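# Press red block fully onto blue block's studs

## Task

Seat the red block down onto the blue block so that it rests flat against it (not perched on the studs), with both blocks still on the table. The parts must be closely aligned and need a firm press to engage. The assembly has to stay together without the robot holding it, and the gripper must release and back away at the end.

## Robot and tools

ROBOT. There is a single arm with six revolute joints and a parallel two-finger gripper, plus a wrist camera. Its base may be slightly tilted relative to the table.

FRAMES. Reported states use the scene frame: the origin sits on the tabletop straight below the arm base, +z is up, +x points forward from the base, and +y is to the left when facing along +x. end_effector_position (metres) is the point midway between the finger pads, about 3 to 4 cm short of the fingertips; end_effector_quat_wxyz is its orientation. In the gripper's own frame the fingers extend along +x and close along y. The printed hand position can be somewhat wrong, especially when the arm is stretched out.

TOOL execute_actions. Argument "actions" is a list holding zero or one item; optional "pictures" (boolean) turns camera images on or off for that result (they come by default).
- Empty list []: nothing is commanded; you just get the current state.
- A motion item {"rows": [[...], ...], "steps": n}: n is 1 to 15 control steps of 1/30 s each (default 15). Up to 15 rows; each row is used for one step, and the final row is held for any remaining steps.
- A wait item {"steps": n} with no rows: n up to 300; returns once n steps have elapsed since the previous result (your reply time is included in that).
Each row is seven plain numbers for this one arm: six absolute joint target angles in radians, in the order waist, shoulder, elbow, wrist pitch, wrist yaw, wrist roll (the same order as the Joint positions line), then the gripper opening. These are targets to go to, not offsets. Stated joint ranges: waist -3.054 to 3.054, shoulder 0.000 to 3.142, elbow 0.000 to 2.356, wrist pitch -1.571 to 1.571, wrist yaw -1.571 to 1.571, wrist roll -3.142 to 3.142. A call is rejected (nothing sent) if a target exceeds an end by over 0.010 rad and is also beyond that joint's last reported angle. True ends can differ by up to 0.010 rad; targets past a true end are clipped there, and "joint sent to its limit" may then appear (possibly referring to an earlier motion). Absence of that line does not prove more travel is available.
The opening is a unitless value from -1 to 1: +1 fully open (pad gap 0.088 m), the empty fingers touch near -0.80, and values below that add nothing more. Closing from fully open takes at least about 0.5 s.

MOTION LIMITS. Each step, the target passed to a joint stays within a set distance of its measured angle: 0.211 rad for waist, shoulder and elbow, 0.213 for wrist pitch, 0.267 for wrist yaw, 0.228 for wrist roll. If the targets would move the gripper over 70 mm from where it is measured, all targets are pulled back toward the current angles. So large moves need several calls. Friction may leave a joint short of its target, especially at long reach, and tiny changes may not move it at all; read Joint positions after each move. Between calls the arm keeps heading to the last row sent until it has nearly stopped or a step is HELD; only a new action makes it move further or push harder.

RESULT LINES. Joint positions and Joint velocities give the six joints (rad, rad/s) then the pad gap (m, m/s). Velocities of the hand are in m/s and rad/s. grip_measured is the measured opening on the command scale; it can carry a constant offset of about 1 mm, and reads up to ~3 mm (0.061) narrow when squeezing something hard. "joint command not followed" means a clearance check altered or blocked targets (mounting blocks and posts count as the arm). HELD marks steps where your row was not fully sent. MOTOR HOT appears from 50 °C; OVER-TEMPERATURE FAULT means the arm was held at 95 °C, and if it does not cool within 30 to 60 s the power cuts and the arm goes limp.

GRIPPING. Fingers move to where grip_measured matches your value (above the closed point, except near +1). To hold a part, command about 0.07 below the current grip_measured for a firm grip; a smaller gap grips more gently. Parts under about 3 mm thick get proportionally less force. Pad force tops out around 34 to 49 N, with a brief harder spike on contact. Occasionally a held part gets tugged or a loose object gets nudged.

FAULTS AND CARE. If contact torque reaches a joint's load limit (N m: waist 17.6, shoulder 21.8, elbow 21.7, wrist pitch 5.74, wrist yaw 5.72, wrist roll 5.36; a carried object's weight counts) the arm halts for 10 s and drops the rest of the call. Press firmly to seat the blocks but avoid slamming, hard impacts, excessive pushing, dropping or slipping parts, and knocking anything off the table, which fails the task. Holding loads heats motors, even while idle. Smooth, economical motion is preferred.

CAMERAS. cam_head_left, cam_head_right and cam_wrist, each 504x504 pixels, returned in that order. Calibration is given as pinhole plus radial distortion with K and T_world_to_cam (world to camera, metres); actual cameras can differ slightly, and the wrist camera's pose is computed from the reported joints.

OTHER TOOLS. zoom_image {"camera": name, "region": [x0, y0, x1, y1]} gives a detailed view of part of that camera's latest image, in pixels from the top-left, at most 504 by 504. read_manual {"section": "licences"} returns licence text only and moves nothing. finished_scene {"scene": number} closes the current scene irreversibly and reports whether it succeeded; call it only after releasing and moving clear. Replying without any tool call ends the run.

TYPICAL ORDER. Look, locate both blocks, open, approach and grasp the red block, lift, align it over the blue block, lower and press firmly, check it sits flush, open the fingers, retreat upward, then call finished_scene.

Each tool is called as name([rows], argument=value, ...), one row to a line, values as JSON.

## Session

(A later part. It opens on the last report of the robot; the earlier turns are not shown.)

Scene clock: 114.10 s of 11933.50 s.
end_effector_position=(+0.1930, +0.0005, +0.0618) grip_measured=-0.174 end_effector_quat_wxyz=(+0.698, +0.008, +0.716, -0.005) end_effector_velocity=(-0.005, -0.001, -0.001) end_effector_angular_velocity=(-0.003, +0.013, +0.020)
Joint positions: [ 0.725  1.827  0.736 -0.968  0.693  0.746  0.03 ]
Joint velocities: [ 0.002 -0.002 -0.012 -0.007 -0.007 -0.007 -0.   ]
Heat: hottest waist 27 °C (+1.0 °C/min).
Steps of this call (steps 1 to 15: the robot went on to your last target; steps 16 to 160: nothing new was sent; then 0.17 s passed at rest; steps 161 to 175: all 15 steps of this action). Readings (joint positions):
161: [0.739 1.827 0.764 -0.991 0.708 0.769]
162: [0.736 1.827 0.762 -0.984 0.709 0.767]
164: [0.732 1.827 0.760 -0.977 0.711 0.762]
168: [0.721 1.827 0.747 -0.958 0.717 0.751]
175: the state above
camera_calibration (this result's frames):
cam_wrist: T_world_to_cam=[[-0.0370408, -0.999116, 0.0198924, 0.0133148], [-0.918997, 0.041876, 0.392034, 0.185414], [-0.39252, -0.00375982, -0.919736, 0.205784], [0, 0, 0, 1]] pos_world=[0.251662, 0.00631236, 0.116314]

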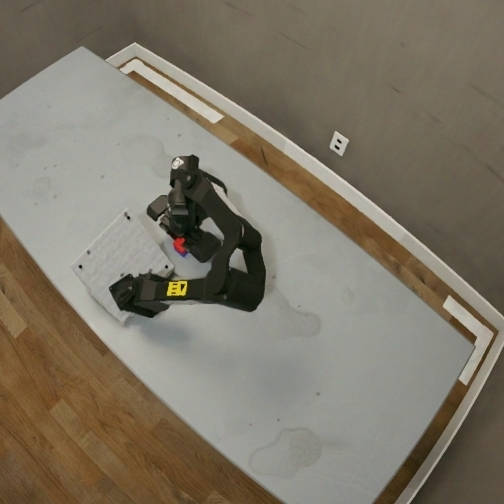

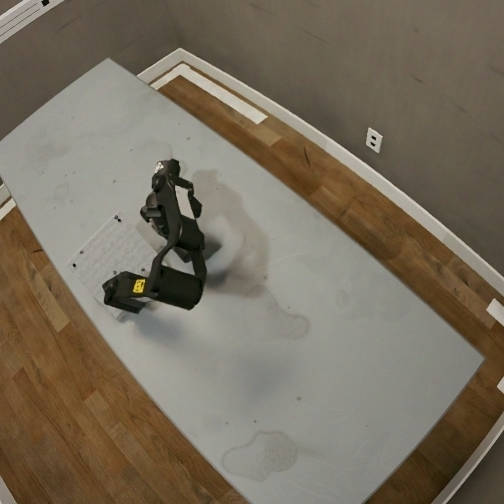

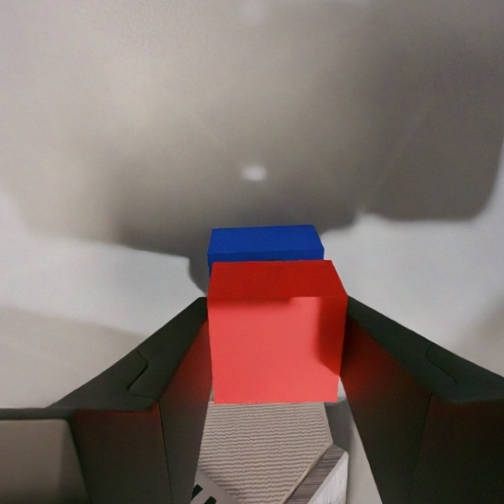

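execute_actions([
  {"rows":[[0.717,1.833,0.734,-0.949,0.722,0.744,0.2],[0.717,1.833,0.734,-0.949,0.722,0.744,0.2],[0.717,1.833,0.734,-0.949,0.722,0.744,0.2],[0.717,1.833,0.734,-0.949,0.722,0.744,0.2],[0.717,1.833,0.734,-0.949,0.722,0.744,0.2],[0.676,1.84,0.694,-0.873,0.742,0.698,0.2]]},
], pictures=false)

execute_actions([
  {"rows":[[0.676,1.84,0.694,-0.873,0.742,0.698,0.0],[0.676,1.84,0.694,-0.873,0.742,0.698,-0.05],[0.676,1.84,0.694,-0.873,0.742,0.698,-0.1],[0.676,1.84,0.694,-0.873,0.742,0.698,-0.2]]},
])

execute_actions([
  {"rows":[[0.676,1.84,0.694,-0.873,0.742,0.698,0.7]],"steps":10},
], pictures=false)

execute_actions([
  {"rows":[[0.676,1.84,0.694,-0.873,0.742,-0.873,0.7]]},
], pictures=false)

execute_actions([
  {"steps":25},
])

Scene clock: 122.47 s of 11933.50 s.
end_effector_position=(+0.1991, -0.0021, +0.0486) grip_measured=+0.195 end_effector_quat_wxyz=(+0.707, +0.012, +0.707, -0.016) end_effector_velocity=(+0.006, +0.005, -0.001) end_effector_angular_velocity=(+0.029, -0.020, -0.017)
Joint positions: [ 0.678  1.833  0.704 -0.877  0.738  0.702  0.049]
Joint velocities: [-0.007 -0.002 -0.002  0.051 -0.007 -0.022  0.001]
Heat: hottest waist 27 °C (+1.0 °C/min).
Steps of this call (steps 1 to 30: the robot went on to your last target; steps 31 to 90: nothing new was sent; then 4.87 s passed at rest; steps 91 to 105: all 15 steps of this action). Readings (joint positions):
91: [0.723 1.827 0.736 -0.947 0.718 0.746]
92: [0.721 1.827 0.736 -0.948 0.719 0.746]
94: [0.718 1.828 0.736 -0.948 0.719 0.746]
98: [0.693 1.830 0.719 -0.902 0.732 0.717]
105: the state above

Scene clock: 122.97 s of 11933.50 s.
end_effector_position=(+0.1993, -0.0021, +0.0484) grip_measured=-0.163 end_effector_quat_wxyz=(+0.707, +0.012, +0.707, -0.016) end_effector_velocity=(-0.002, +0.002, -0.001) end_effector_angular_velocity=(+0.020, +0.015, -0.003)
Joint positions: [ 0.677  1.833  0.704 -0.875  0.739  0.7    0.031]
Joint velocities: [-0.007 -0.002 -0.002  0.007 -0.022 -0.007  0.   ]
Heat: hottest waist 27 °C (+1.0 °C/min).
Steps of this call (steps 1 to 15: all 15 steps of this action). Readings (joint positions):
1: [0.677 1.833 0.704 -0.877 0.738 0.701]
2: [0.677 1.833 0.704 -0.876 0.738 0.701]
4: [0.677 1.833 0.704 -0.875 0.738 0.701]
8: [0.677 1.833 0.704 -0.875 0.739 0.700]
15: the state above
camera_calibration (this result's frames):
cam_wrist: T_world_to_cam=[[-0.0598508, -0.997782, 0.0291453, 0.0153369], [-0.927298, 0.0663836, 0.368391, 0.199399], [-0.369509, -0.00497786, -0.929214, 0.191742], [0, 0, 0, 1]] pos_world=[0.25667, 0.00302051, 0.104265]

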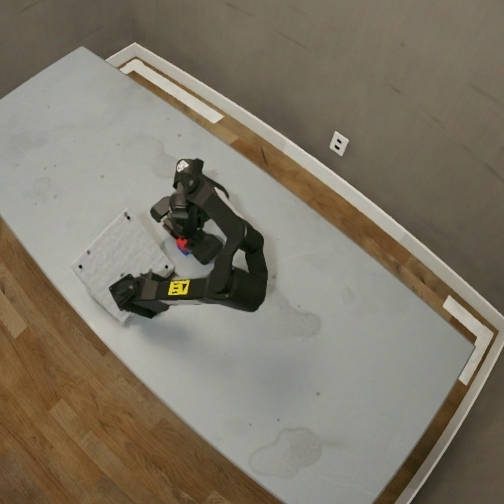

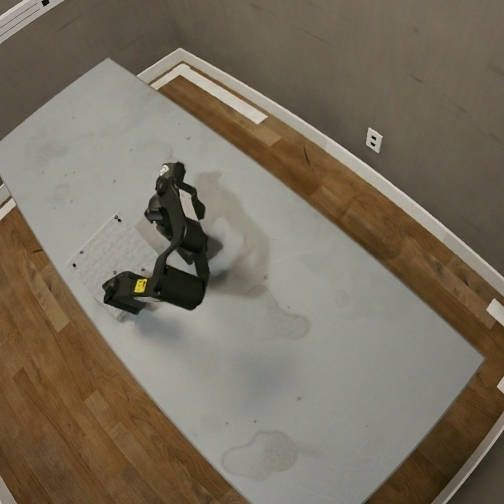

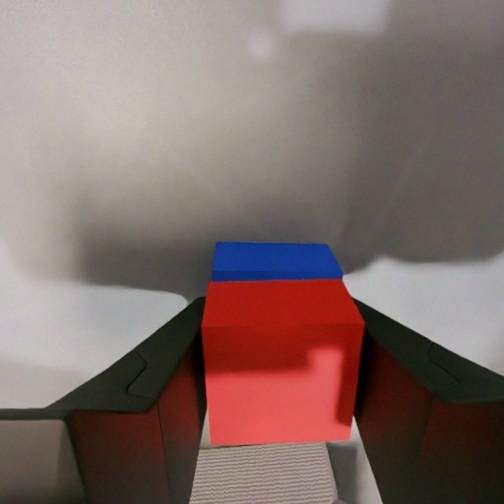

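Scene clock: 123.30 s of 11933.50 s.
end_effector_position=(+0.1991, -0.0020, +0.0482) grip_measured=+0.667 end_effector_quat_wxyz=(+0.707, +0.012, +0.707, -0.016) end_effector_velocity=(-0.000, +0.001, -0.000) end_effector_angular_velocity=(+0.009, +0.002, +0.015)
Joint positions: [ 0.677  1.833  0.703 -0.875  0.739  0.7    0.072]
Joint velocities: [-0.002 -0.002 -0.002  0.007 -0.007 -0.022  0.019]
Heat: hottest waist 27 °C (+1.0 °C/min).
Steps of this call (steps 1 to 10: all 10 steps of this action). Readings (joint positions):
1: [0.677 1.833 0.704 -0.875 0.739 0.700]
2: [0.677 1.833 0.704 -0.875 0.739 0.700]
4: [0.677 1.833 0.703 -0.875 0.739 0.700]
8: [0.677 1.833 0.703 -0.875 0.739 0.700]
10: the state above

Scene clock: 123.80 s of 11933.50 s.
end_effector_position=(+0.1992, -0.0021, +0.0481) grip_measured=+0.697 end_effector_quat_wxyz=(+0.703, -0.075, +0.704, +0.071) end_effector_velocity=(-0.003, +0.001, +0.000) end_effector_angular_velocity=(+0.016, +0.017, +0.007)
Joint positions: [ 0.676  1.833  0.703 -0.874  0.739  0.453  0.073]
Joint velocities: [-0.002 -0.007 -0.002 -0.007 -0.022 -0.007  0.   ]
Heat: hottest waist 27 °C (+1.0 °C/min).
A step of this action was HELD (marked below), so the robot has no last target. The arm can still carry out the HELD step.
Steps of this call (steps 1 to 15: all 15 steps of this action). Readings (joint positions):
1: [0.676 1.833 0.703 -0.874 0.740 0.654]
2: [0.676 1.833 0.703 -0.874 0.740 0.585]
4: [0.676 1.833 0.703 -0.874 0.740 0.456]
5: [0.676 1.833 0.703 -0.874 0.739 0.452] HELD
6: [0.676 1.833 0.703 -0.874 0.739 0.453] HELD
7: [0.676 1.833 0.703 -0.874 0.739 0.453] HELD
8: [0.676 1.833 0.703 -0.874 0.739 0.453] HELD
9: [0.676 1.833 0.703 -0.874 0.739 0.453] HELD
10: [0.676 1.833 0.703 -0.874 0.739 0.453] HELD
11: [0.676 1.833 0.703 -0.874 0.739 0.453] HELD
12: [0.676 1.833 0.703 -0.874 0.739 0.453] HELD
13: [0.676 1.833 0.703 -0.874 0.739 0.453] HELD
14: [0.676 1.833 0.703 -0.874 0.739 0.453] HELD
15: the state above HELD
joint command not followed: on one or more control steps a check withheld the commanded joint targets, and the robot was not sent them on those steps. On the call's last step the targets were still withheld.
cause: the commanded joint targets would bring two parts of the arm too close to each other (joints 1 (waist) to 6 (wrist roll) lie between them); next, command targets that bring no two parts of the arm closer together.

Scene clock: 124.63 s of 11933.50 s.
end_effector_position=(+0.1992, -0.0021, +0.0481) grip_measured=+0.697 end_effector_quat_wxyz=(+0.703, -0.075, +0.704, +0.071) end_effector_velocity=(+0.003, -0.001, +0.001) end_effector_angular_velocity=(+0.002, -0.013, -0.006)
Joint positions: [ 0.676  1.833  0.703 -0.874  0.739  0.453  0.073]
Joint velocities: [-0.002 -0.007  0.002  0.007  0.007 -0.007 -0.   ]
Heat: hottest waist 27 °C (+1.0 °C/min).
Steps of this call (steps 1 to 25: nothing new was sent). Readings (joint positions):
1: [0.676 1.833 0.703 -0.874 0.739 0.453]
2: [0.676 1.833 0.703 -0.874 0.739 0.453]
4: [0.676 1.833 0.703 -0.874 0.739 0.453]
8: [0.676 1.833 0.703 -0.874 0.739 0.453]
25: the state above
camera_calibration (this result's frames):
cam_wrist: T_world_to_cam=[[0.185902, -0.982129, 0.0293871, -0.0335738], [-0.914812, -0.162091, 0.369925, 0.196369], [-0.358551, -0.0956534, -0.928597, 0.189091], [0, 0, 0, 1]] pos_world=[0.253681, 0.016943, 0.103934]

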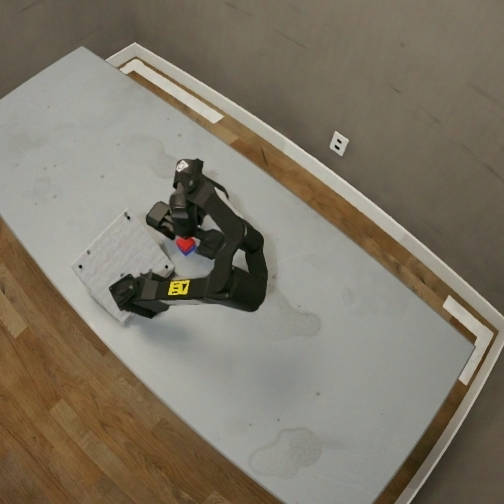

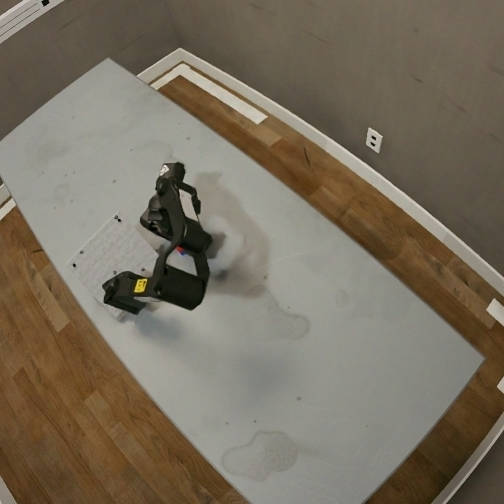

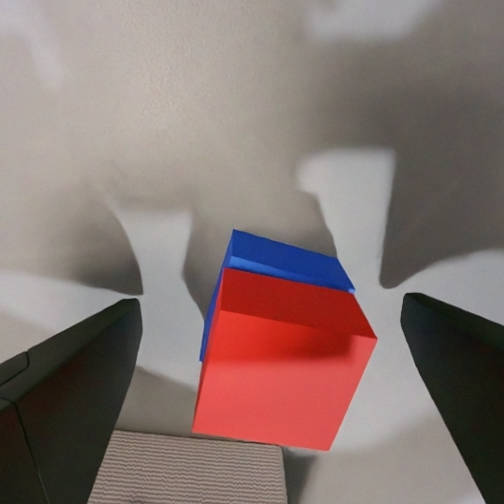

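Try the other rotation direction.

execute_actions([
  {"rows":[[0.676,1.84,0.694,-0.873,0.742,2.273,0.7]]},
], pictures=false)

execute_actions([
  {"steps":30},
])

Scene clock: 128.47 s of 11933.50 s.
end_effector_position=(+0.1992, -0.0021, +0.0481) grip_measured=+0.697 end_effector_quat_wxyz=(+0.706, +0.031, +0.706, -0.036) end_effector_velocity=(-0.000, +0.001, -0.000) end_effector_angular_velocity=(+0.009, -0.003, -0.746)
Joint positions: [ 0.676  1.833  0.703 -0.874  0.739  0.756  0.073]
Joint velocities: [-0.002 -0.002 -0.002  0.007 -0.007  0.74  -0.   ]
Heat: hottest waist 27 °C (+1.0 °C/min).
Steps of this call (steps 1 to 90: nothing new was sent; then 0.33 s passed at rest; steps 91 to 105: all 15 steps of this action). Readings (joint positions):
91: [0.676 1.833 0.703 -0.874 0.739 0.457]
92: [0.676 1.833 0.703 -0.874 0.739 0.466]
94: [0.676 1.833 0.703 -0.874 0.739 0.497]
98: [0.676 1.833 0.703 -0.874 0.739 0.584]
105: the state above

Scene clock: 129.47 s of 11933.50 s.
end_effector_position=(+0.1992, -0.0021, +0.0481) grip_measured=+0.698 end_effector_quat_wxyz=(+0.646, +0.288, +0.644, -0.292) end_effector_velocity=(+0.000, -0.002, -0.000) end_effector_angular_velocity=(-0.009, -0.003, -0.737)
Joint positions: [ 0.676  1.833  0.703 -0.874  0.739  1.506  0.073]
Joint velocities: [-0.002  0.002  0.002 -0.007  0.007  0.74  -0.   ]
Heat: hottest waist 27 °C (+1.0 °C/min).
Steps of this call (steps 1 to 30: the robot went on to your last target). Readings (joint positions):
1: [0.676 1.833 0.703 -0.874 0.739 0.780]
2: [0.676 1.833 0.703 -0.874 0.739 0.805]
4: [0.676 1.833 0.703 -0.874 0.739 0.855]
8: [0.676 1.833 0.703 -0.874 0.739 0.955]
30: the state above
camera_calibration (this result's frames):
cam_wrist: T_world_to_cam=[[-0.76119, -0.647963, 0.0270835, 0.155857], [-0.596146, 0.715539, 0.364163, 0.134985], [-0.255344, 0.261052, -0.930941, 0.169383], [0, 0, 0, 1]] pos_world=[0.242358, -0.0398153, 0.104307]

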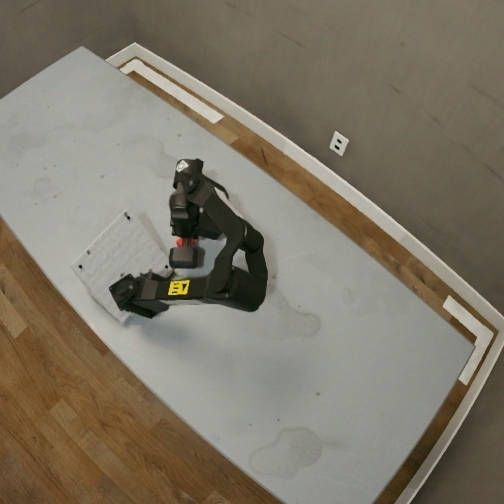

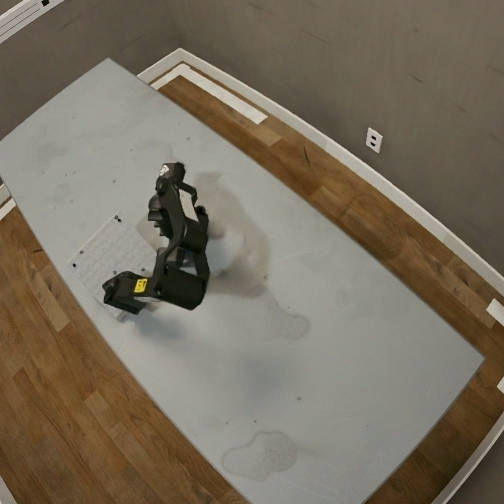

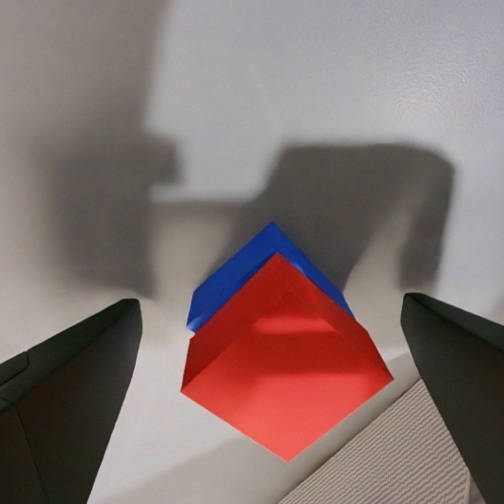

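execute_actions([
  {"rows":[[0.676,1.84,0.694,-0.873,0.742,2.273,0.2]]},
])

Scene clock: 132.07 s of 11933.50 s.
end_effector_position=(+0.1992, -0.0021, +0.0481) grip_measured=+0.205 end_effector_quat_wxyz=(+0.599, +0.376, +0.597, -0.380) end_effector_velocity=(-0.001, -0.002, -0.001) end_effector_angular_velocity=(-0.011, +0.005, +0.014)
Joint positions: [ 0.676  1.833  0.703 -0.874  0.739  1.787  0.049]
Joint velocities: [-0.002  0.002 -0.002 -0.007  0.007 -0.007 -0.001]
Heat: hottest waist 27 °C (+1.0 °C/min).
A step of this action was HELD (marked below), so the robot has no last target. The arm can still carry out the HELD step.
Steps of this call (steps 1 to 15: the robot went on to your last target; steps 16 to 63: nothing new was sent; steps 64 to 78: all 15 steps of this action). Readings (joint positions):
8: [0.676 1.833 0.703 -0.874 0.739 1.682] HELD
9: [0.676 1.833 0.703 -0.874 0.739 1.682] HELD
10: [0.676 1.833 0.703 -0.874 0.739 1.682] HELD
11: [0.676 1.833 0.703 -0.874 0.739 1.682] HELD
12: [0.676 1.833 0.703 -0.874 0.739 1.682] HELD
13: [0.676 1.833 0.703 -0.874 0.739 1.682] HELD
14: [0.676 1.833 0.703 -0.874 0.739 1.682] HELD
15: [0.676 1.833 0.703 -0.874 0.739 1.682] HELD
64: [0.676 1.833 0.703 -0.874 0.739 1.682] HELD
65: [0.676 1.833 0.703 -0.874 0.739 1.682] HELD
67: [0.676 1.833 0.703 -0.874 0.739 1.691]
71: [0.676 1.833 0.703 -0.874 0.739 1.763]
73: [0.676 1.833 0.703 -0.874 0.739 1.787] HELD
74: [0.676 1.833 0.703 -0.874 0.739 1.787] HELD
75: [0.676 1.833 0.703 -0.874 0.739 1.787] HELD
76: [0.676 1.833 0.703 -0.874 0.739 1.787] HELD
77: [0.676 1.833 0.703 -0.874 0.739 1.787] HELD
78: the state above HELD
joint command not followed: on one or more control steps a check withheld the commanded joint targets, and the robot was not sent them on those steps. On the call's last step the targets were still withheld.
cause: the commanded joint targets would bring two parts of the arm too close to each other (its gripper and another part of the arm, with joints 1 (waist) to 6 (wrist roll) between them); next, command targets that bring no two parts of the arm closer together.
camera_calibration (this result's frames):
cam_wrist: T_world_to_cam=[[-0.911388, -0.410741, 0.025766, 0.1863], [-0.374234, 0.853177, 0.363369, 0.0911716], [-0.171234, 0.321528, -0.931289, 0.152735], [0, 0, 0, 1]] pos_world=[0.230064, -0.0503734, 0.104312]

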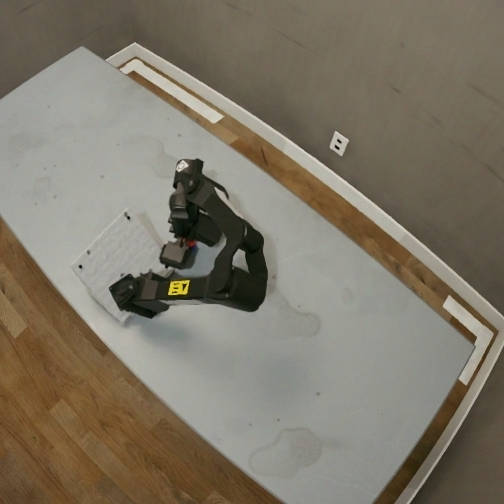

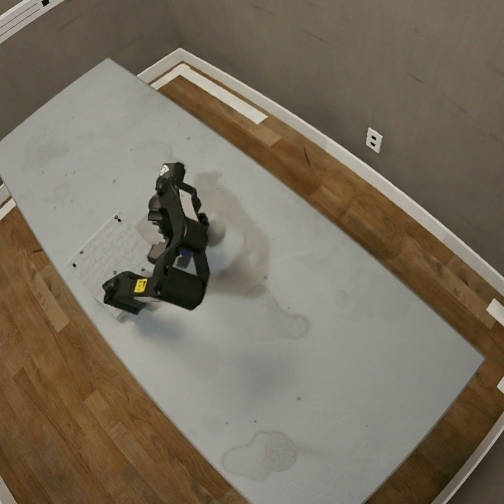

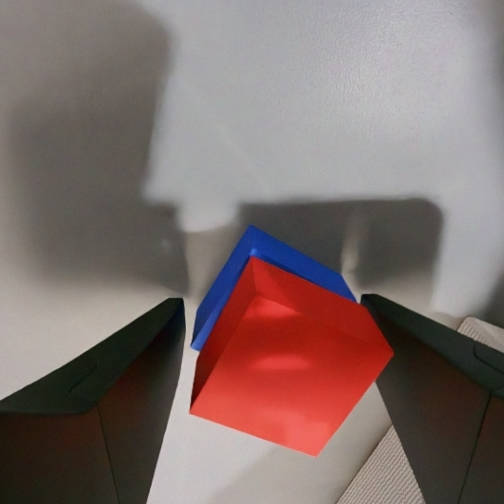

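execute_actions([
  {"rows":[[0.676,1.84,0.694,-0.873,0.742,1.78,0.15],[0.676,1.84,0.694,-0.873,0.742,1.78,0.1],[0.676,1.84,0.694,-0.873,0.742,1.78,0.05],[0.676,1.84,0.694,-0.873,0.742,1.78,0],[0.676,1.84,0.694,-0.873,0.742,1.78,-0.05],[0.676,1.84,0.694,-0.873,0.742,1.78,-0.1],[0.676,1.84,0.694,-0.873,0.742,1.78,-0.15],[0.676,1.84,0.694,-0.873,0.742,1.78,-0.3]]},
])

Scene clock: 137.80 s of 11933.50 s.
end_effector_position=(+0.1992, -0.0021, +0.0480) grip_measured=-0.178 end_effector_quat_wxyz=(+0.600, +0.374, +0.597, -0.378) end_effector_velocity=(-0.002, -0.002, +0.002) end_effector_angular_velocity=(+0.000, +0.010, +0.017)
Joint positions: [ 0.676  1.834  0.703 -0.874  0.74   1.782  0.03 ]
Joint velocities: [ 0.002 -0.007  0.002 -0.022 -0.007 -0.007 -0.   ]
Heat: hottest waist 27 °C (+1.0 °C/min).
Steps of this call (steps 1 to 90: nothing new was sent; then 2.23 s passed at rest; steps 91 to 105: all 15 steps of this action). Readings (joint positions):
91: [0.676 1.833 0.703 -0.874 0.739 1.786]
92: [0.676 1.833 0.703 -0.874 0.739 1.785]
94: [0.676 1.833 0.703 -0.874 0.739 1.784]
98: [0.676 1.833 0.703 -0.873 0.740 1.782]
105: the state above
camera_calibration (this result's frames):
cam_wrist: T_world_to_cam=[[-0.909255, -0.415472, 0.025271, 0.185945], [-0.379028, 0.851534, 0.362254, 0.0922141], [-0.172026, 0.319803, -0.931737, 0.152864], [0, 0, 0, 1]] pos_world=[0.23032, -0.0501551, 0.104325]

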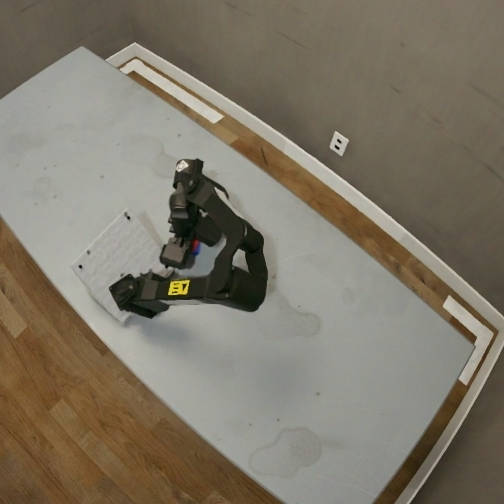

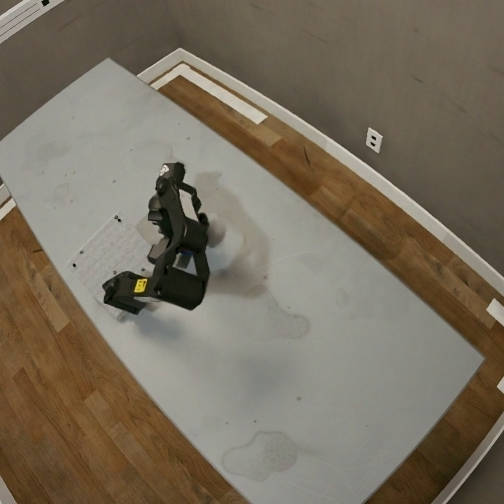

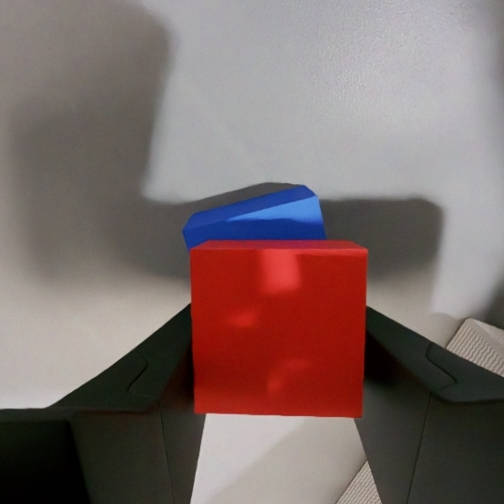

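execute_actions([
  {"rows":[[0.74,1.816,0.765,-0.992,0.708,1.75,-0.3],[0.74,1.816,0.765,-0.992,0.708,1.75,-0.3],[0.74,1.816,0.765,-0.992,0.708,1.75,-0.3],[0.82,1.77,0.835,-1.165,0.667,1.65,-0.3]]},
])

zoom_image(camera="cam_head_left", region=[150,200,250,290])

Scene clock: 143.30 s of 11933.50 s.
end_effector_position=(+0.1936, -0.0084, +0.0978) grip_measured=-0.178 end_effector_quat_wxyz=(+0.647, +0.283, +0.647, -0.288) end_effector_velocity=(-0.010, -0.000, +0.000) end_effector_angular_velocity=(+0.002, +0.044, +0.052)
Joint positions: [ 0.815  1.776  0.823 -1.16   0.671  1.654  0.03 ]
Joint velocities: [ 0.007  0.002 -0.002 -0.037 -0.037 -0.022 -0.   ]
Heat: hottest waist 27 °C (+0.0 °C/min).
Steps of this call (steps 1 to 15: the robot went on to your last target; steps 16 to 90: nothing new was sent; then 2.00 s passed at rest; steps 91 to 105: all 15 steps of this action). Readings (joint positions):
91: [0.681 1.834 0.709 -0.893 0.737 1.777]
92: [0.697 1.834 0.719 -0.930 0.729 1.768]
94: [0.729 1.825 0.745 -0.991 0.710 1.739]
98: [0.805 1.783 0.811 -1.125 0.680 1.671]
105: the state above
camera_calibration (this result's frames):
cam_wrist: T_world_to_cam=[[-0.751678, -0.658861, 0.0296944, 0.143964], [-0.604871, 0.70663, 0.367157, 0.119448], [-0.262888, 0.258022, -0.929685, 0.217171], [0, 0, 0, 1]] pos_world=[0.237556, -0.0455883, 0.153769]

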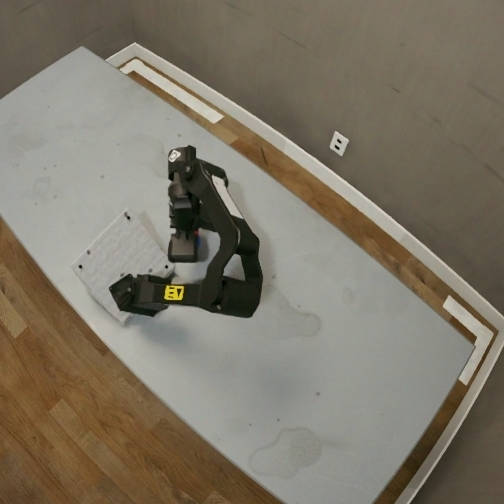

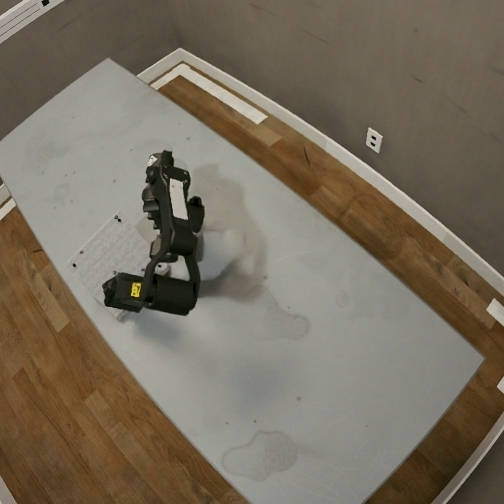

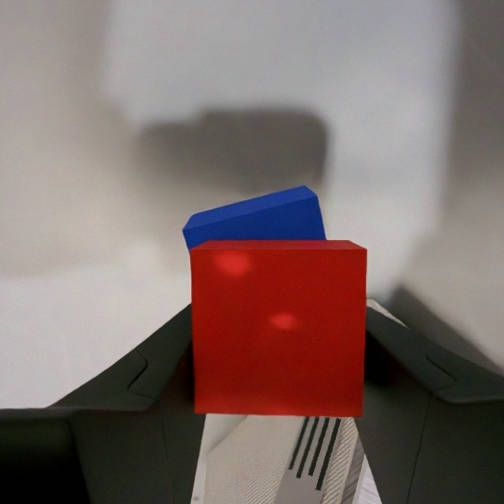

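Region (150, 200, 250, 290) of cam_head_left's 504x504 image, scaled by 5.040, with more detail than that image has; it fills the top 454 rows of this view, and the rest is white.

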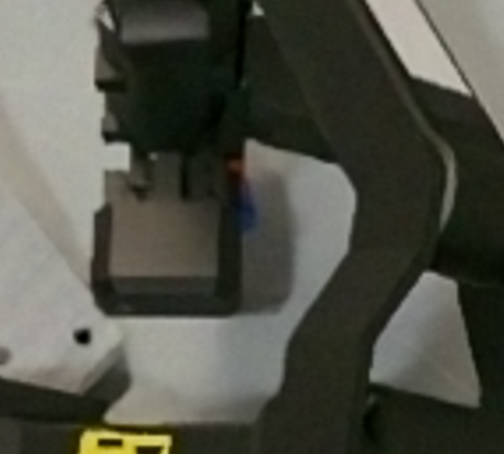

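Both are held; carry them to the open area.

execute_actions([
  {"rows":[[0.74,1.71,0.88,-1.19,0.7,1.5,-0.3],[0.74,1.71,0.88,-1.19,0.7,1.4,-0.3],[0.62,1.63,0.95,-1.23,0.74,1.3,-0.3],[0.62,1.63,0.95,-1.23,0.74,1.2,-0.3],[0.5,1.56,1.02,-1.27,0.78,1.1,-0.3],[0.5,1.56,1.02,-1.27,0.78,1.0,-0.3],[0.4,1.5,1.04,-1.24,0.81,0.9,-0.3],[0.3,1.46,1.05,-1.2,0.825,0.6,-0.3]]},
], pictures=false)

execute_actions([
  {"rows":[[0.25,1.455,1.0,-1.1,0.826,0.4,-0.3],[0.25,1.455,1.0,-1.1,0.826,0.3,-0.3],[0.25,1.455,1.0,-1.1,0.826,0.2,-0.3],[0.215,1.452,0.955,-1.035,0.826,0,-0.3]]},
], pictures=false)

execute_actions([
  {"rows":[[0.19,1.447,0.915,-0.98,0.826,-0.05,-0.3],[0.19,1.447,0.915,-0.98,0.826,-0.05,-0.3],[0.19,1.447,0.915,-0.98,0.826,-0.05,-0.3],[0.174,1.445,0.891,-0.938,0.826,-0.05,-0.3]]},
], pictures=false)

execute_actions([
  {"rows":[[0.174,1.445,0.891,-0.938,0.826,-0.05,0.5]]},
])

Scene clock: 153.47 s of 11933.50 s.
end_effector_position=(+0.2474, -0.1623, +0.0946) grip_measured=-0.178 end_effector_quat_wxyz=(+0.678, +0.214, +0.672, -0.208) end_effector_velocity=(-0.000, -0.008, -0.012) end_effector_angular_velocity=(-0.008, +0.019, +1.610)
Joint positions: [ 0.307  1.464  1.046 -1.205  0.823  0.744  0.03 ]
Joint velocities: [-0.066  0.002 -0.002  0.037 -0.007 -1.678 -0.   ]
Heat: hottest waist 27 °C (+0.0 °C/min).
Steps of this call (steps 1 to 15: the robot went on to your last target; steps 16 to 90: nothing new was sent; then 6.67 s passed at rest; steps 91 to 105: all 15 steps of this action). Readings (joint positions):
91: [0.809 1.769 0.828 -1.167 0.670 1.620]
92: [0.790 1.761 0.835 -1.175 0.674 1.560]
94: [0.716 1.715 0.873 -1.201 0.699 1.430]
98: [0.514 1.578 0.989 -1.228 0.773 1.189]
105: the state above

Scene clock: 153.97 s of 11933.50 s.
end_effector_position=(+0.2478, -0.1627, +0.0657) grip_measured=-0.178 end_effector_quat_wxyz=(+0.708, +0.005, +0.706, -0.001) end_effector_velocity=(-0.003, +0.001, -0.004) end_effector_angular_velocity=(+0.006, +0.010, +0.191)
Joint positions: [ 0.216  1.461  0.965 -1.038  0.823  0.019  0.03 ]
Joint velocities: [-0.012 -0.002 -0.012  0.007 -0.007 -0.198 -0.   ]
Heat: hottest waist 27 °C (+0.0 °C/min).
Steps of this call (steps 1 to 15: all 15 steps of this action). Readings (joint positions):
1: [0.300 1.464 1.040 -1.184 0.823 0.680]
2: [0.287 1.463 1.031 -1.154 0.823 0.615]
4: [0.261 1.463 1.014 -1.113 0.823 0.485]
8: [0.221 1.461 0.971 -1.056 0.823 0.226]
15: the state above

Scene clock: 154.47 s of 11933.50 s.
end_effector_position=(+0.2434, -0.1591, +0.0491) grip_measured=-0.178 end_effector_quat_wxyz=(+0.707, +0.000, +0.707, +0.002) end_effector_velocity=(-0.003, +0.001, -0.000) end_effector_angular_velocity=(+0.007, +0.006, +0.011)
Joint positions: [ 0.175  1.455  0.9   -0.941  0.823 -0.047  0.03 ]
Joint velocities: [-0.002 -0.007 -0.007 -0.007 -0.007 -0.007 -0.   ]
Heat: hottest waist 27 °C (+0.0 °C/min).
Steps of this call (steps 1 to 15: all 15 steps of this action). Readings (joint positions):
1: [0.213 1.460 0.958 -1.026 0.823 0.003]
2: [0.207 1.457 0.950 -1.009 0.823 -0.013]
4: [0.195 1.456 0.931 -0.989 0.823 -0.031]
8: [0.177 1.456 0.903 -0.952 0.823 -0.044]
15: the state above

Scene clock: 154.97 s of 11933.50 s.
end_effector_position=(+0.2436, -0.1591, +0.0491) grip_measured=+0.494 end_effector_quat_wxyz=(+0.707, +0.000, +0.707, +0.002) end_effector_velocity=(-0.006, -0.000, -0.001) end_effector_angular_velocity=(-0.007, +0.020, +0.040)
Joint positions: [ 0.175  1.455  0.9   -0.94   0.823 -0.047  0.063]
Joint velocities: [-0.002 -0.002 -0.007 -0.022  0.007 -0.022  0.002]
Heat: hottest waist 27 °C (+0.0 °C/min).
Steps of this call (steps 1 to 15: all 15 steps of this action). Readings (joint positions):
1: [0.175 1.455 0.900 -0.941 0.823 -0.047]
2: [0.175 1.455 0.900 -0.941 0.823 -0.047]
4: [0.175 1.455 0.900 -0.940 0.823 -0.047]
8: [0.175 1.455 0.900 -0.940 0.823 -0.047]
15: the state above
camera_calibration (this result's frames):
cam_wrist: T_world_to_cam=[[-0.0177268, -0.999645, 0.0198705, -0.148838], [-0.929091, 0.0238121, 0.369083, 0.244303], [-0.369425, -0.0119188, -0.929184, 0.206859], [0, 0, 0, 1]] pos_world=[0.30076, -0.152137, 0.104999]

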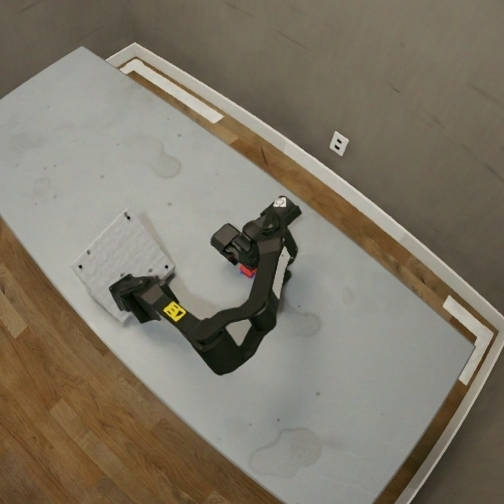

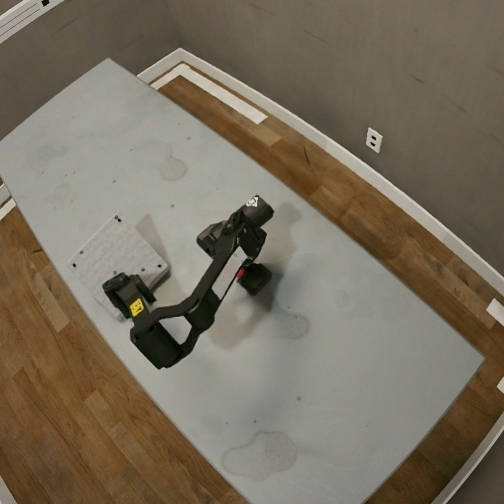

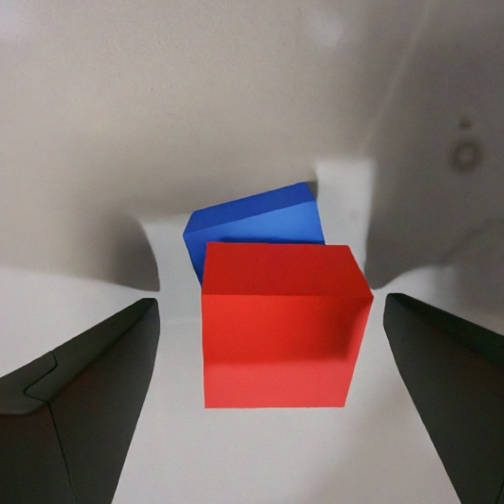

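execute_actions([
  {"rows":[[0.174,1.445,0.891,-0.938,0.826,-0.05,0.8],[0.174,1.445,0.891,-0.938,0.826,-0.05,0.8],[0.158,1.512,0.932,-0.887,0.826,-0.37,0.8]]},
])

execute_actions([
  {"rows":[[0.158,1.512,0.932,-0.887,0.826,-0.37,0.1]],"steps":10},
], pictures=false)

execute_actions([
  {"rows":[[0.158,1.512,0.932,-0.887,0.826,-0.37,0.05],[0.158,1.512,0.932,-0.887,0.826,-0.37,0],[0.158,1.512,0.932,-0.887,0.826,-0.37,-0.04],[0.158,1.512,0.932,-0.887,0.826,-0.37,-0.08],[0.158,1.512,0.932,-0.887,0.826,-0.37,-0.12],[0.158,1.512,0.932,-0.887,0.826,-0.37,-0.2]]},
])

execute_actions([
  {"rows":[[0.158,1.512,0.932,-0.887,0.826,-0.37,0.9]],"steps":12},
], pictures=false)

execute_actions([
  {"rows":[[0.158,1.512,0.932,-0.887,0.826,1.205,0.9]]},
], pictures=false)

execute_actions([
  {"steps":25},
])

Scene clock: 164.57 s of 11933.50 s.
end_effector_position=(+0.2557, -0.1579, +0.0419) grip_measured=+0.796 end_effector_quat_wxyz=(+0.701, -0.103, +0.698, +0.103) end_effector_velocity=(+0.004, +0.001, -0.001) end_effector_angular_velocity=(+0.006, -0.010, +0.037)
Joint positions: [ 0.159  1.503  0.921 -0.89   0.824 -0.364  0.078]
Joint velocities: [-0.002  0.007  0.002  0.022 -0.007 -0.051  0.001]
Heat: hottest waist 27 °C (+1.0 °C/min).
Steps of this call (steps 1 to 15: the robot went on to your last target; steps 16 to 90: nothing new was sent; then 6.10 s passed at rest; steps 91 to 105: all 15 steps of this action). Readings (joint positions):
91: [0.175 1.455 0.900 -0.940 0.823 -0.048]
92: [0.175 1.455 0.900 -0.940 0.823 -0.048]
94: [0.169 1.469 0.906 -0.918 0.824 -0.163]
98: [0.161 1.499 0.916 -0.896 0.824 -0.321]
105: the state above
camera_calibration (this result's frames):
cam_wrist: T_world_to_cam=[[0.268665, -0.962962, 0.0228637, -0.214825], [-0.898825, -0.242095, 0.365383, 0.208595], [-0.346314, -0.118716, -0.930577, 0.182019], [0, 0, 0, 1]] pos_world=[0.308242, -0.13476, 0.0980771]

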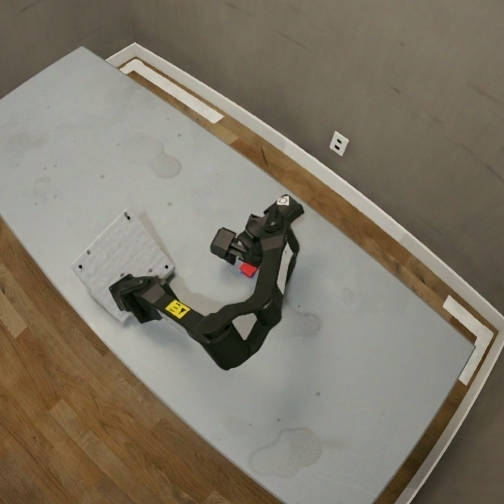

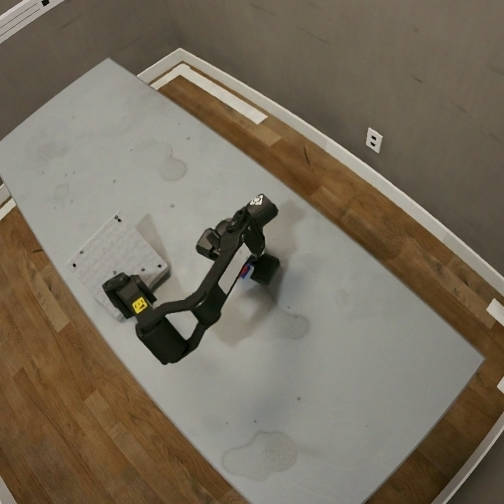

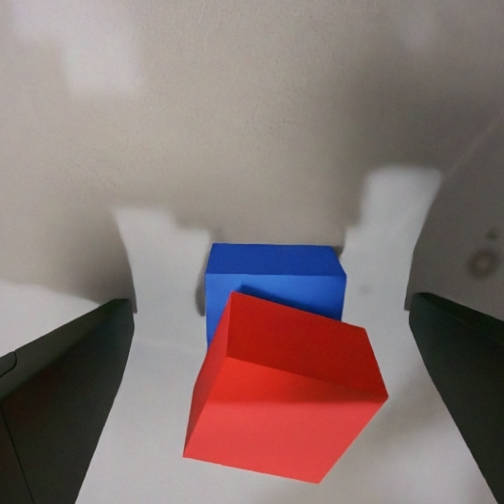

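Scene clock: 164.90 s of 11933.50 s.
end_effector_position=(+0.2558, -0.1579, +0.0419) grip_measured=+0.123 end_effector_quat_wxyz=(+0.701, -0.104, +0.698, +0.104) end_effector_velocity=(-0.002, +0.005, -0.000) end_effector_angular_velocity=(+0.037, +0.004, +0.026)
Joint positions: [ 0.159  1.503  0.921 -0.889  0.824 -0.368  0.045]
Joint velocities: [-0.002 -0.002 -0.002 -0.007 -0.037 -0.022 -0.013]
Heat: hottest waist 27 °C (+1.0 °C/min).
Steps of this call (steps 1 to 10: all 10 steps of this action). Readings (joint positions):
1: [0.159 1.503 0.921 -0.889 0.824 -0.365]
2: [0.159 1.503 0.921 -0.889 0.824 -0.366]
4: [0.159 1.503 0.921 -0.889 0.824 -0.367]
8: [0.159 1.503 0.921 -0.889 0.824 -0.367]
10: the state above

Scene clock: 165.40 s of 11933.50 s.
end_effector_position=(+0.2561, -0.1583, +0.0421) grip_measured=-0.164 end_effector_quat_wxyz=(+0.701, -0.104, +0.698, +0.103) end_effector_velocity=(-0.006, -0.001, +0.001) end_effector_angular_velocity=(+0.008, +0.019, +0.025)
Joint positions: [ 0.159  1.504  0.922 -0.889  0.824 -0.368  0.031]
Joint velocities: [-0.002 -0.007  0.002 -0.037 -0.007 -0.007 -0.   ]
Heat: hottest waist 27 °C (+1.0 °C/min).
Steps of this call (steps 1 to 15: all 15 steps of this action). Readings (joint positions):
1: [0.159 1.504 0.921 -0.889 0.824 -0.368]
2: [0.159 1.504 0.921 -0.889 0.824 -0.368]
4: [0.159 1.504 0.921 -0.889 0.824 -0.368]
8: [0.159 1.504 0.921 -0.889 0.824 -0.368]
15: the state above
camera_calibration (this result's frames):
cam_wrist: T_world_to_cam=[[0.270257, -0.962501, 0.0235219, -0.215637], [-0.898684, -0.243422, 0.364846, 0.208623], [-0.345439, -0.119741, -0.930771, 0.181844], [0, 0, 0, 1]] pos_world=[0.308579, -0.134993, 0.0982116]

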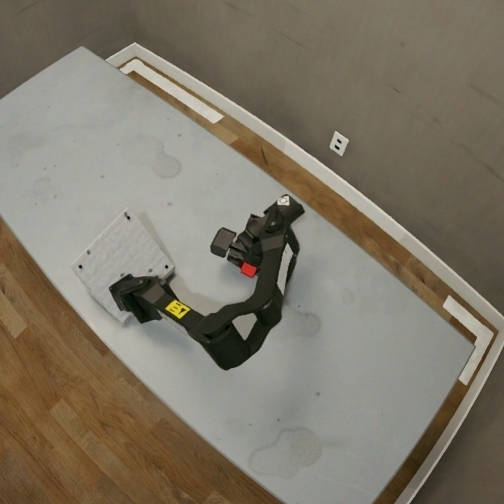

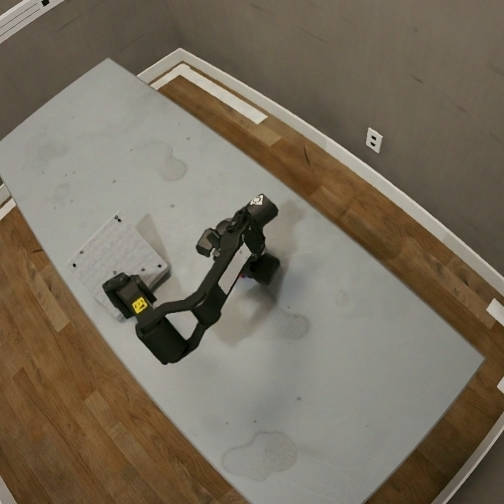

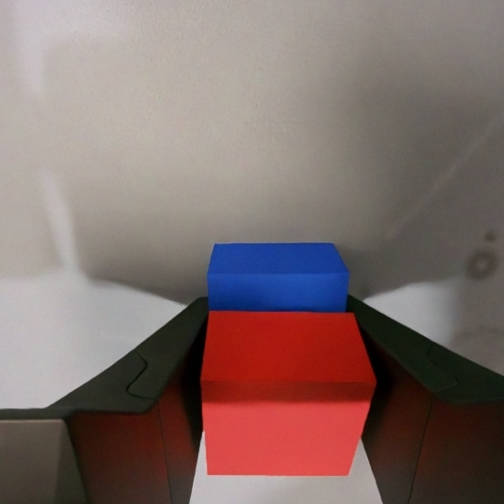

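Scene clock: 165.80 s of 11933.50 s.
end_effector_position=(+0.2561, -0.1582, +0.0420) grip_measured=+0.877 end_effector_quat_wxyz=(+0.701, -0.104, +0.698, +0.104) end_effector_velocity=(-0.000, +0.001, -0.002) end_effector_angular_velocity=(+0.007, +0.003, +0.030)
Joint positions: [ 0.159  1.504  0.922 -0.889  0.824 -0.368  0.082]
Joint velocities: [-0.007  0.002 -0.002  0.007 -0.007 -0.037  0.015]
Heat: hottest waist 27 °C (+1.0 °C/min).
Steps of this call (steps 1 to 12: all 12 steps of this action). Readings (joint positions):
1: [0.159 1.504 0.922 -0.889 0.824 -0.368]
2: [0.159 1.504 0.922 -0.889 0.824 -0.368]
4: [0.159 1.504 0.922 -0.889 0.824 -0.368]
8: [0.159 1.504 0.922 -0.889 0.824 -0.368]
12: the state above

Scene clock: 166.30 s of 11933.50 s.
end_effector_position=(+0.2561, -0.1582, +0.0419) grip_measured=+0.897 end_effector_quat_wxyz=(+0.670, +0.230, +0.667, -0.229) end_effector_velocity=(-0.004, +0.003, -0.000) end_effector_angular_velocity=(+0.030, +0.016, -1.897)
Joint positions: [ 0.158  1.505  0.922 -0.889  0.824  0.588  0.083]
Joint velocities: [-0.002 -0.002 -0.002 -0.022 -0.022  1.912  0.   ]
Heat: hottest waist 27 °C (+1.0 °C/min).
Steps of this call (steps 1 to 15: all 15 steps of this action). Readings (joint positions):
1: [0.159 1.504 0.922 -0.889 0.824 -0.323]
2: [0.158 1.505 0.922 -0.889 0.824 -0.254]
4: [0.158 1.505 0.922 -0.889 0.824 -0.125]
8: [0.158 1.505 0.922 -0.889 0.824 0.134]
15: the state above

Scene clock: 167.13 s of 11933.50 s.
end_effector_position=(+0.2561, -0.1582, +0.0419) grip_measured=+0.897 end_effector_quat_wxyz=(+0.569, +0.422, +0.567, -0.420) end_effector_velocity=(+0.000, +0.001, -0.000) end_effector_angular_velocity=(+0.007, -0.004, -0.014)
Joint positions: [ 0.158  1.505  0.922 -0.889  0.824  1.203  0.083]
Joint velocities: [-0.002 -0.002 -0.002  0.007 -0.007  0.007  0.   ]
Heat: hottest waist 27 °C (+1.0 °C/min).
Steps of this call (steps 1 to 25: the robot went on to your last target). Readings (joint positions):
1: [0.158 1.505 0.922 -0.889 0.824 0.653]
2: [0.158 1.505 0.922 -0.889 0.824 0.718]
4: [0.158 1.505 0.922 -0.889 0.824 0.848]
8: [0.158 1.505 0.922 -0.889 0.824 1.094]
25: the state above
camera_calibration (this result's frames):
cam_wrist: T_world_to_cam=[[-0.962388, -0.271012, 0.0190062, 0.209736], [-0.245234, 0.896694, 0.368511, 0.221544], [-0.116914, 0.34999, -0.929429, 0.197393], [0, 0, 0, 1]] pos_world=[0.279255, -0.210902, 0.0978344]

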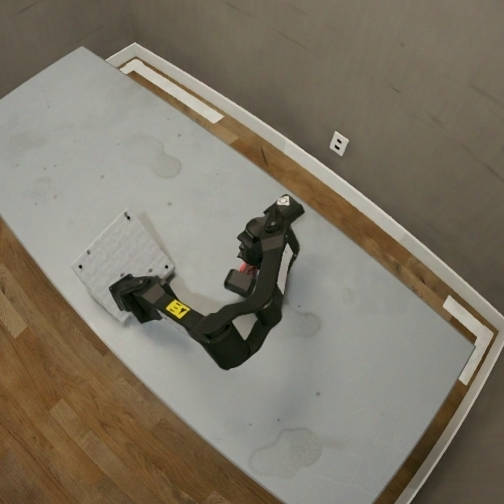

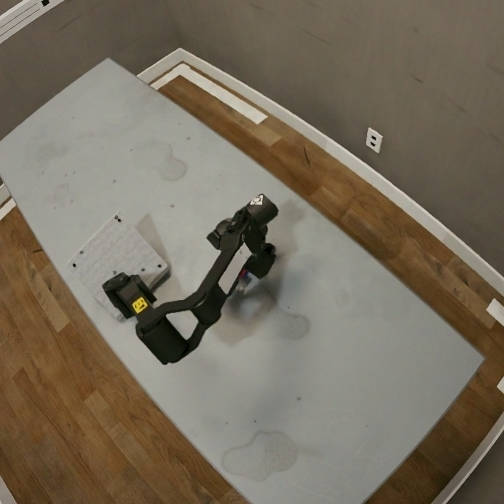

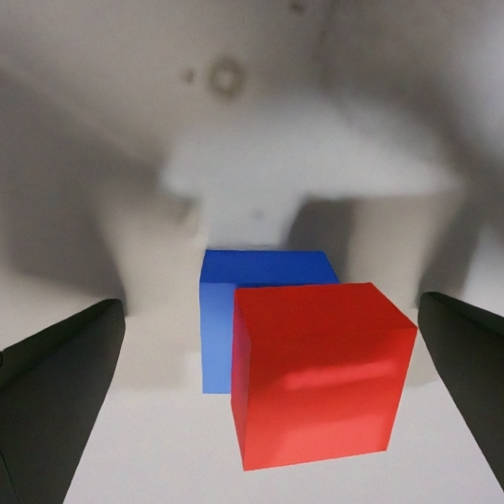

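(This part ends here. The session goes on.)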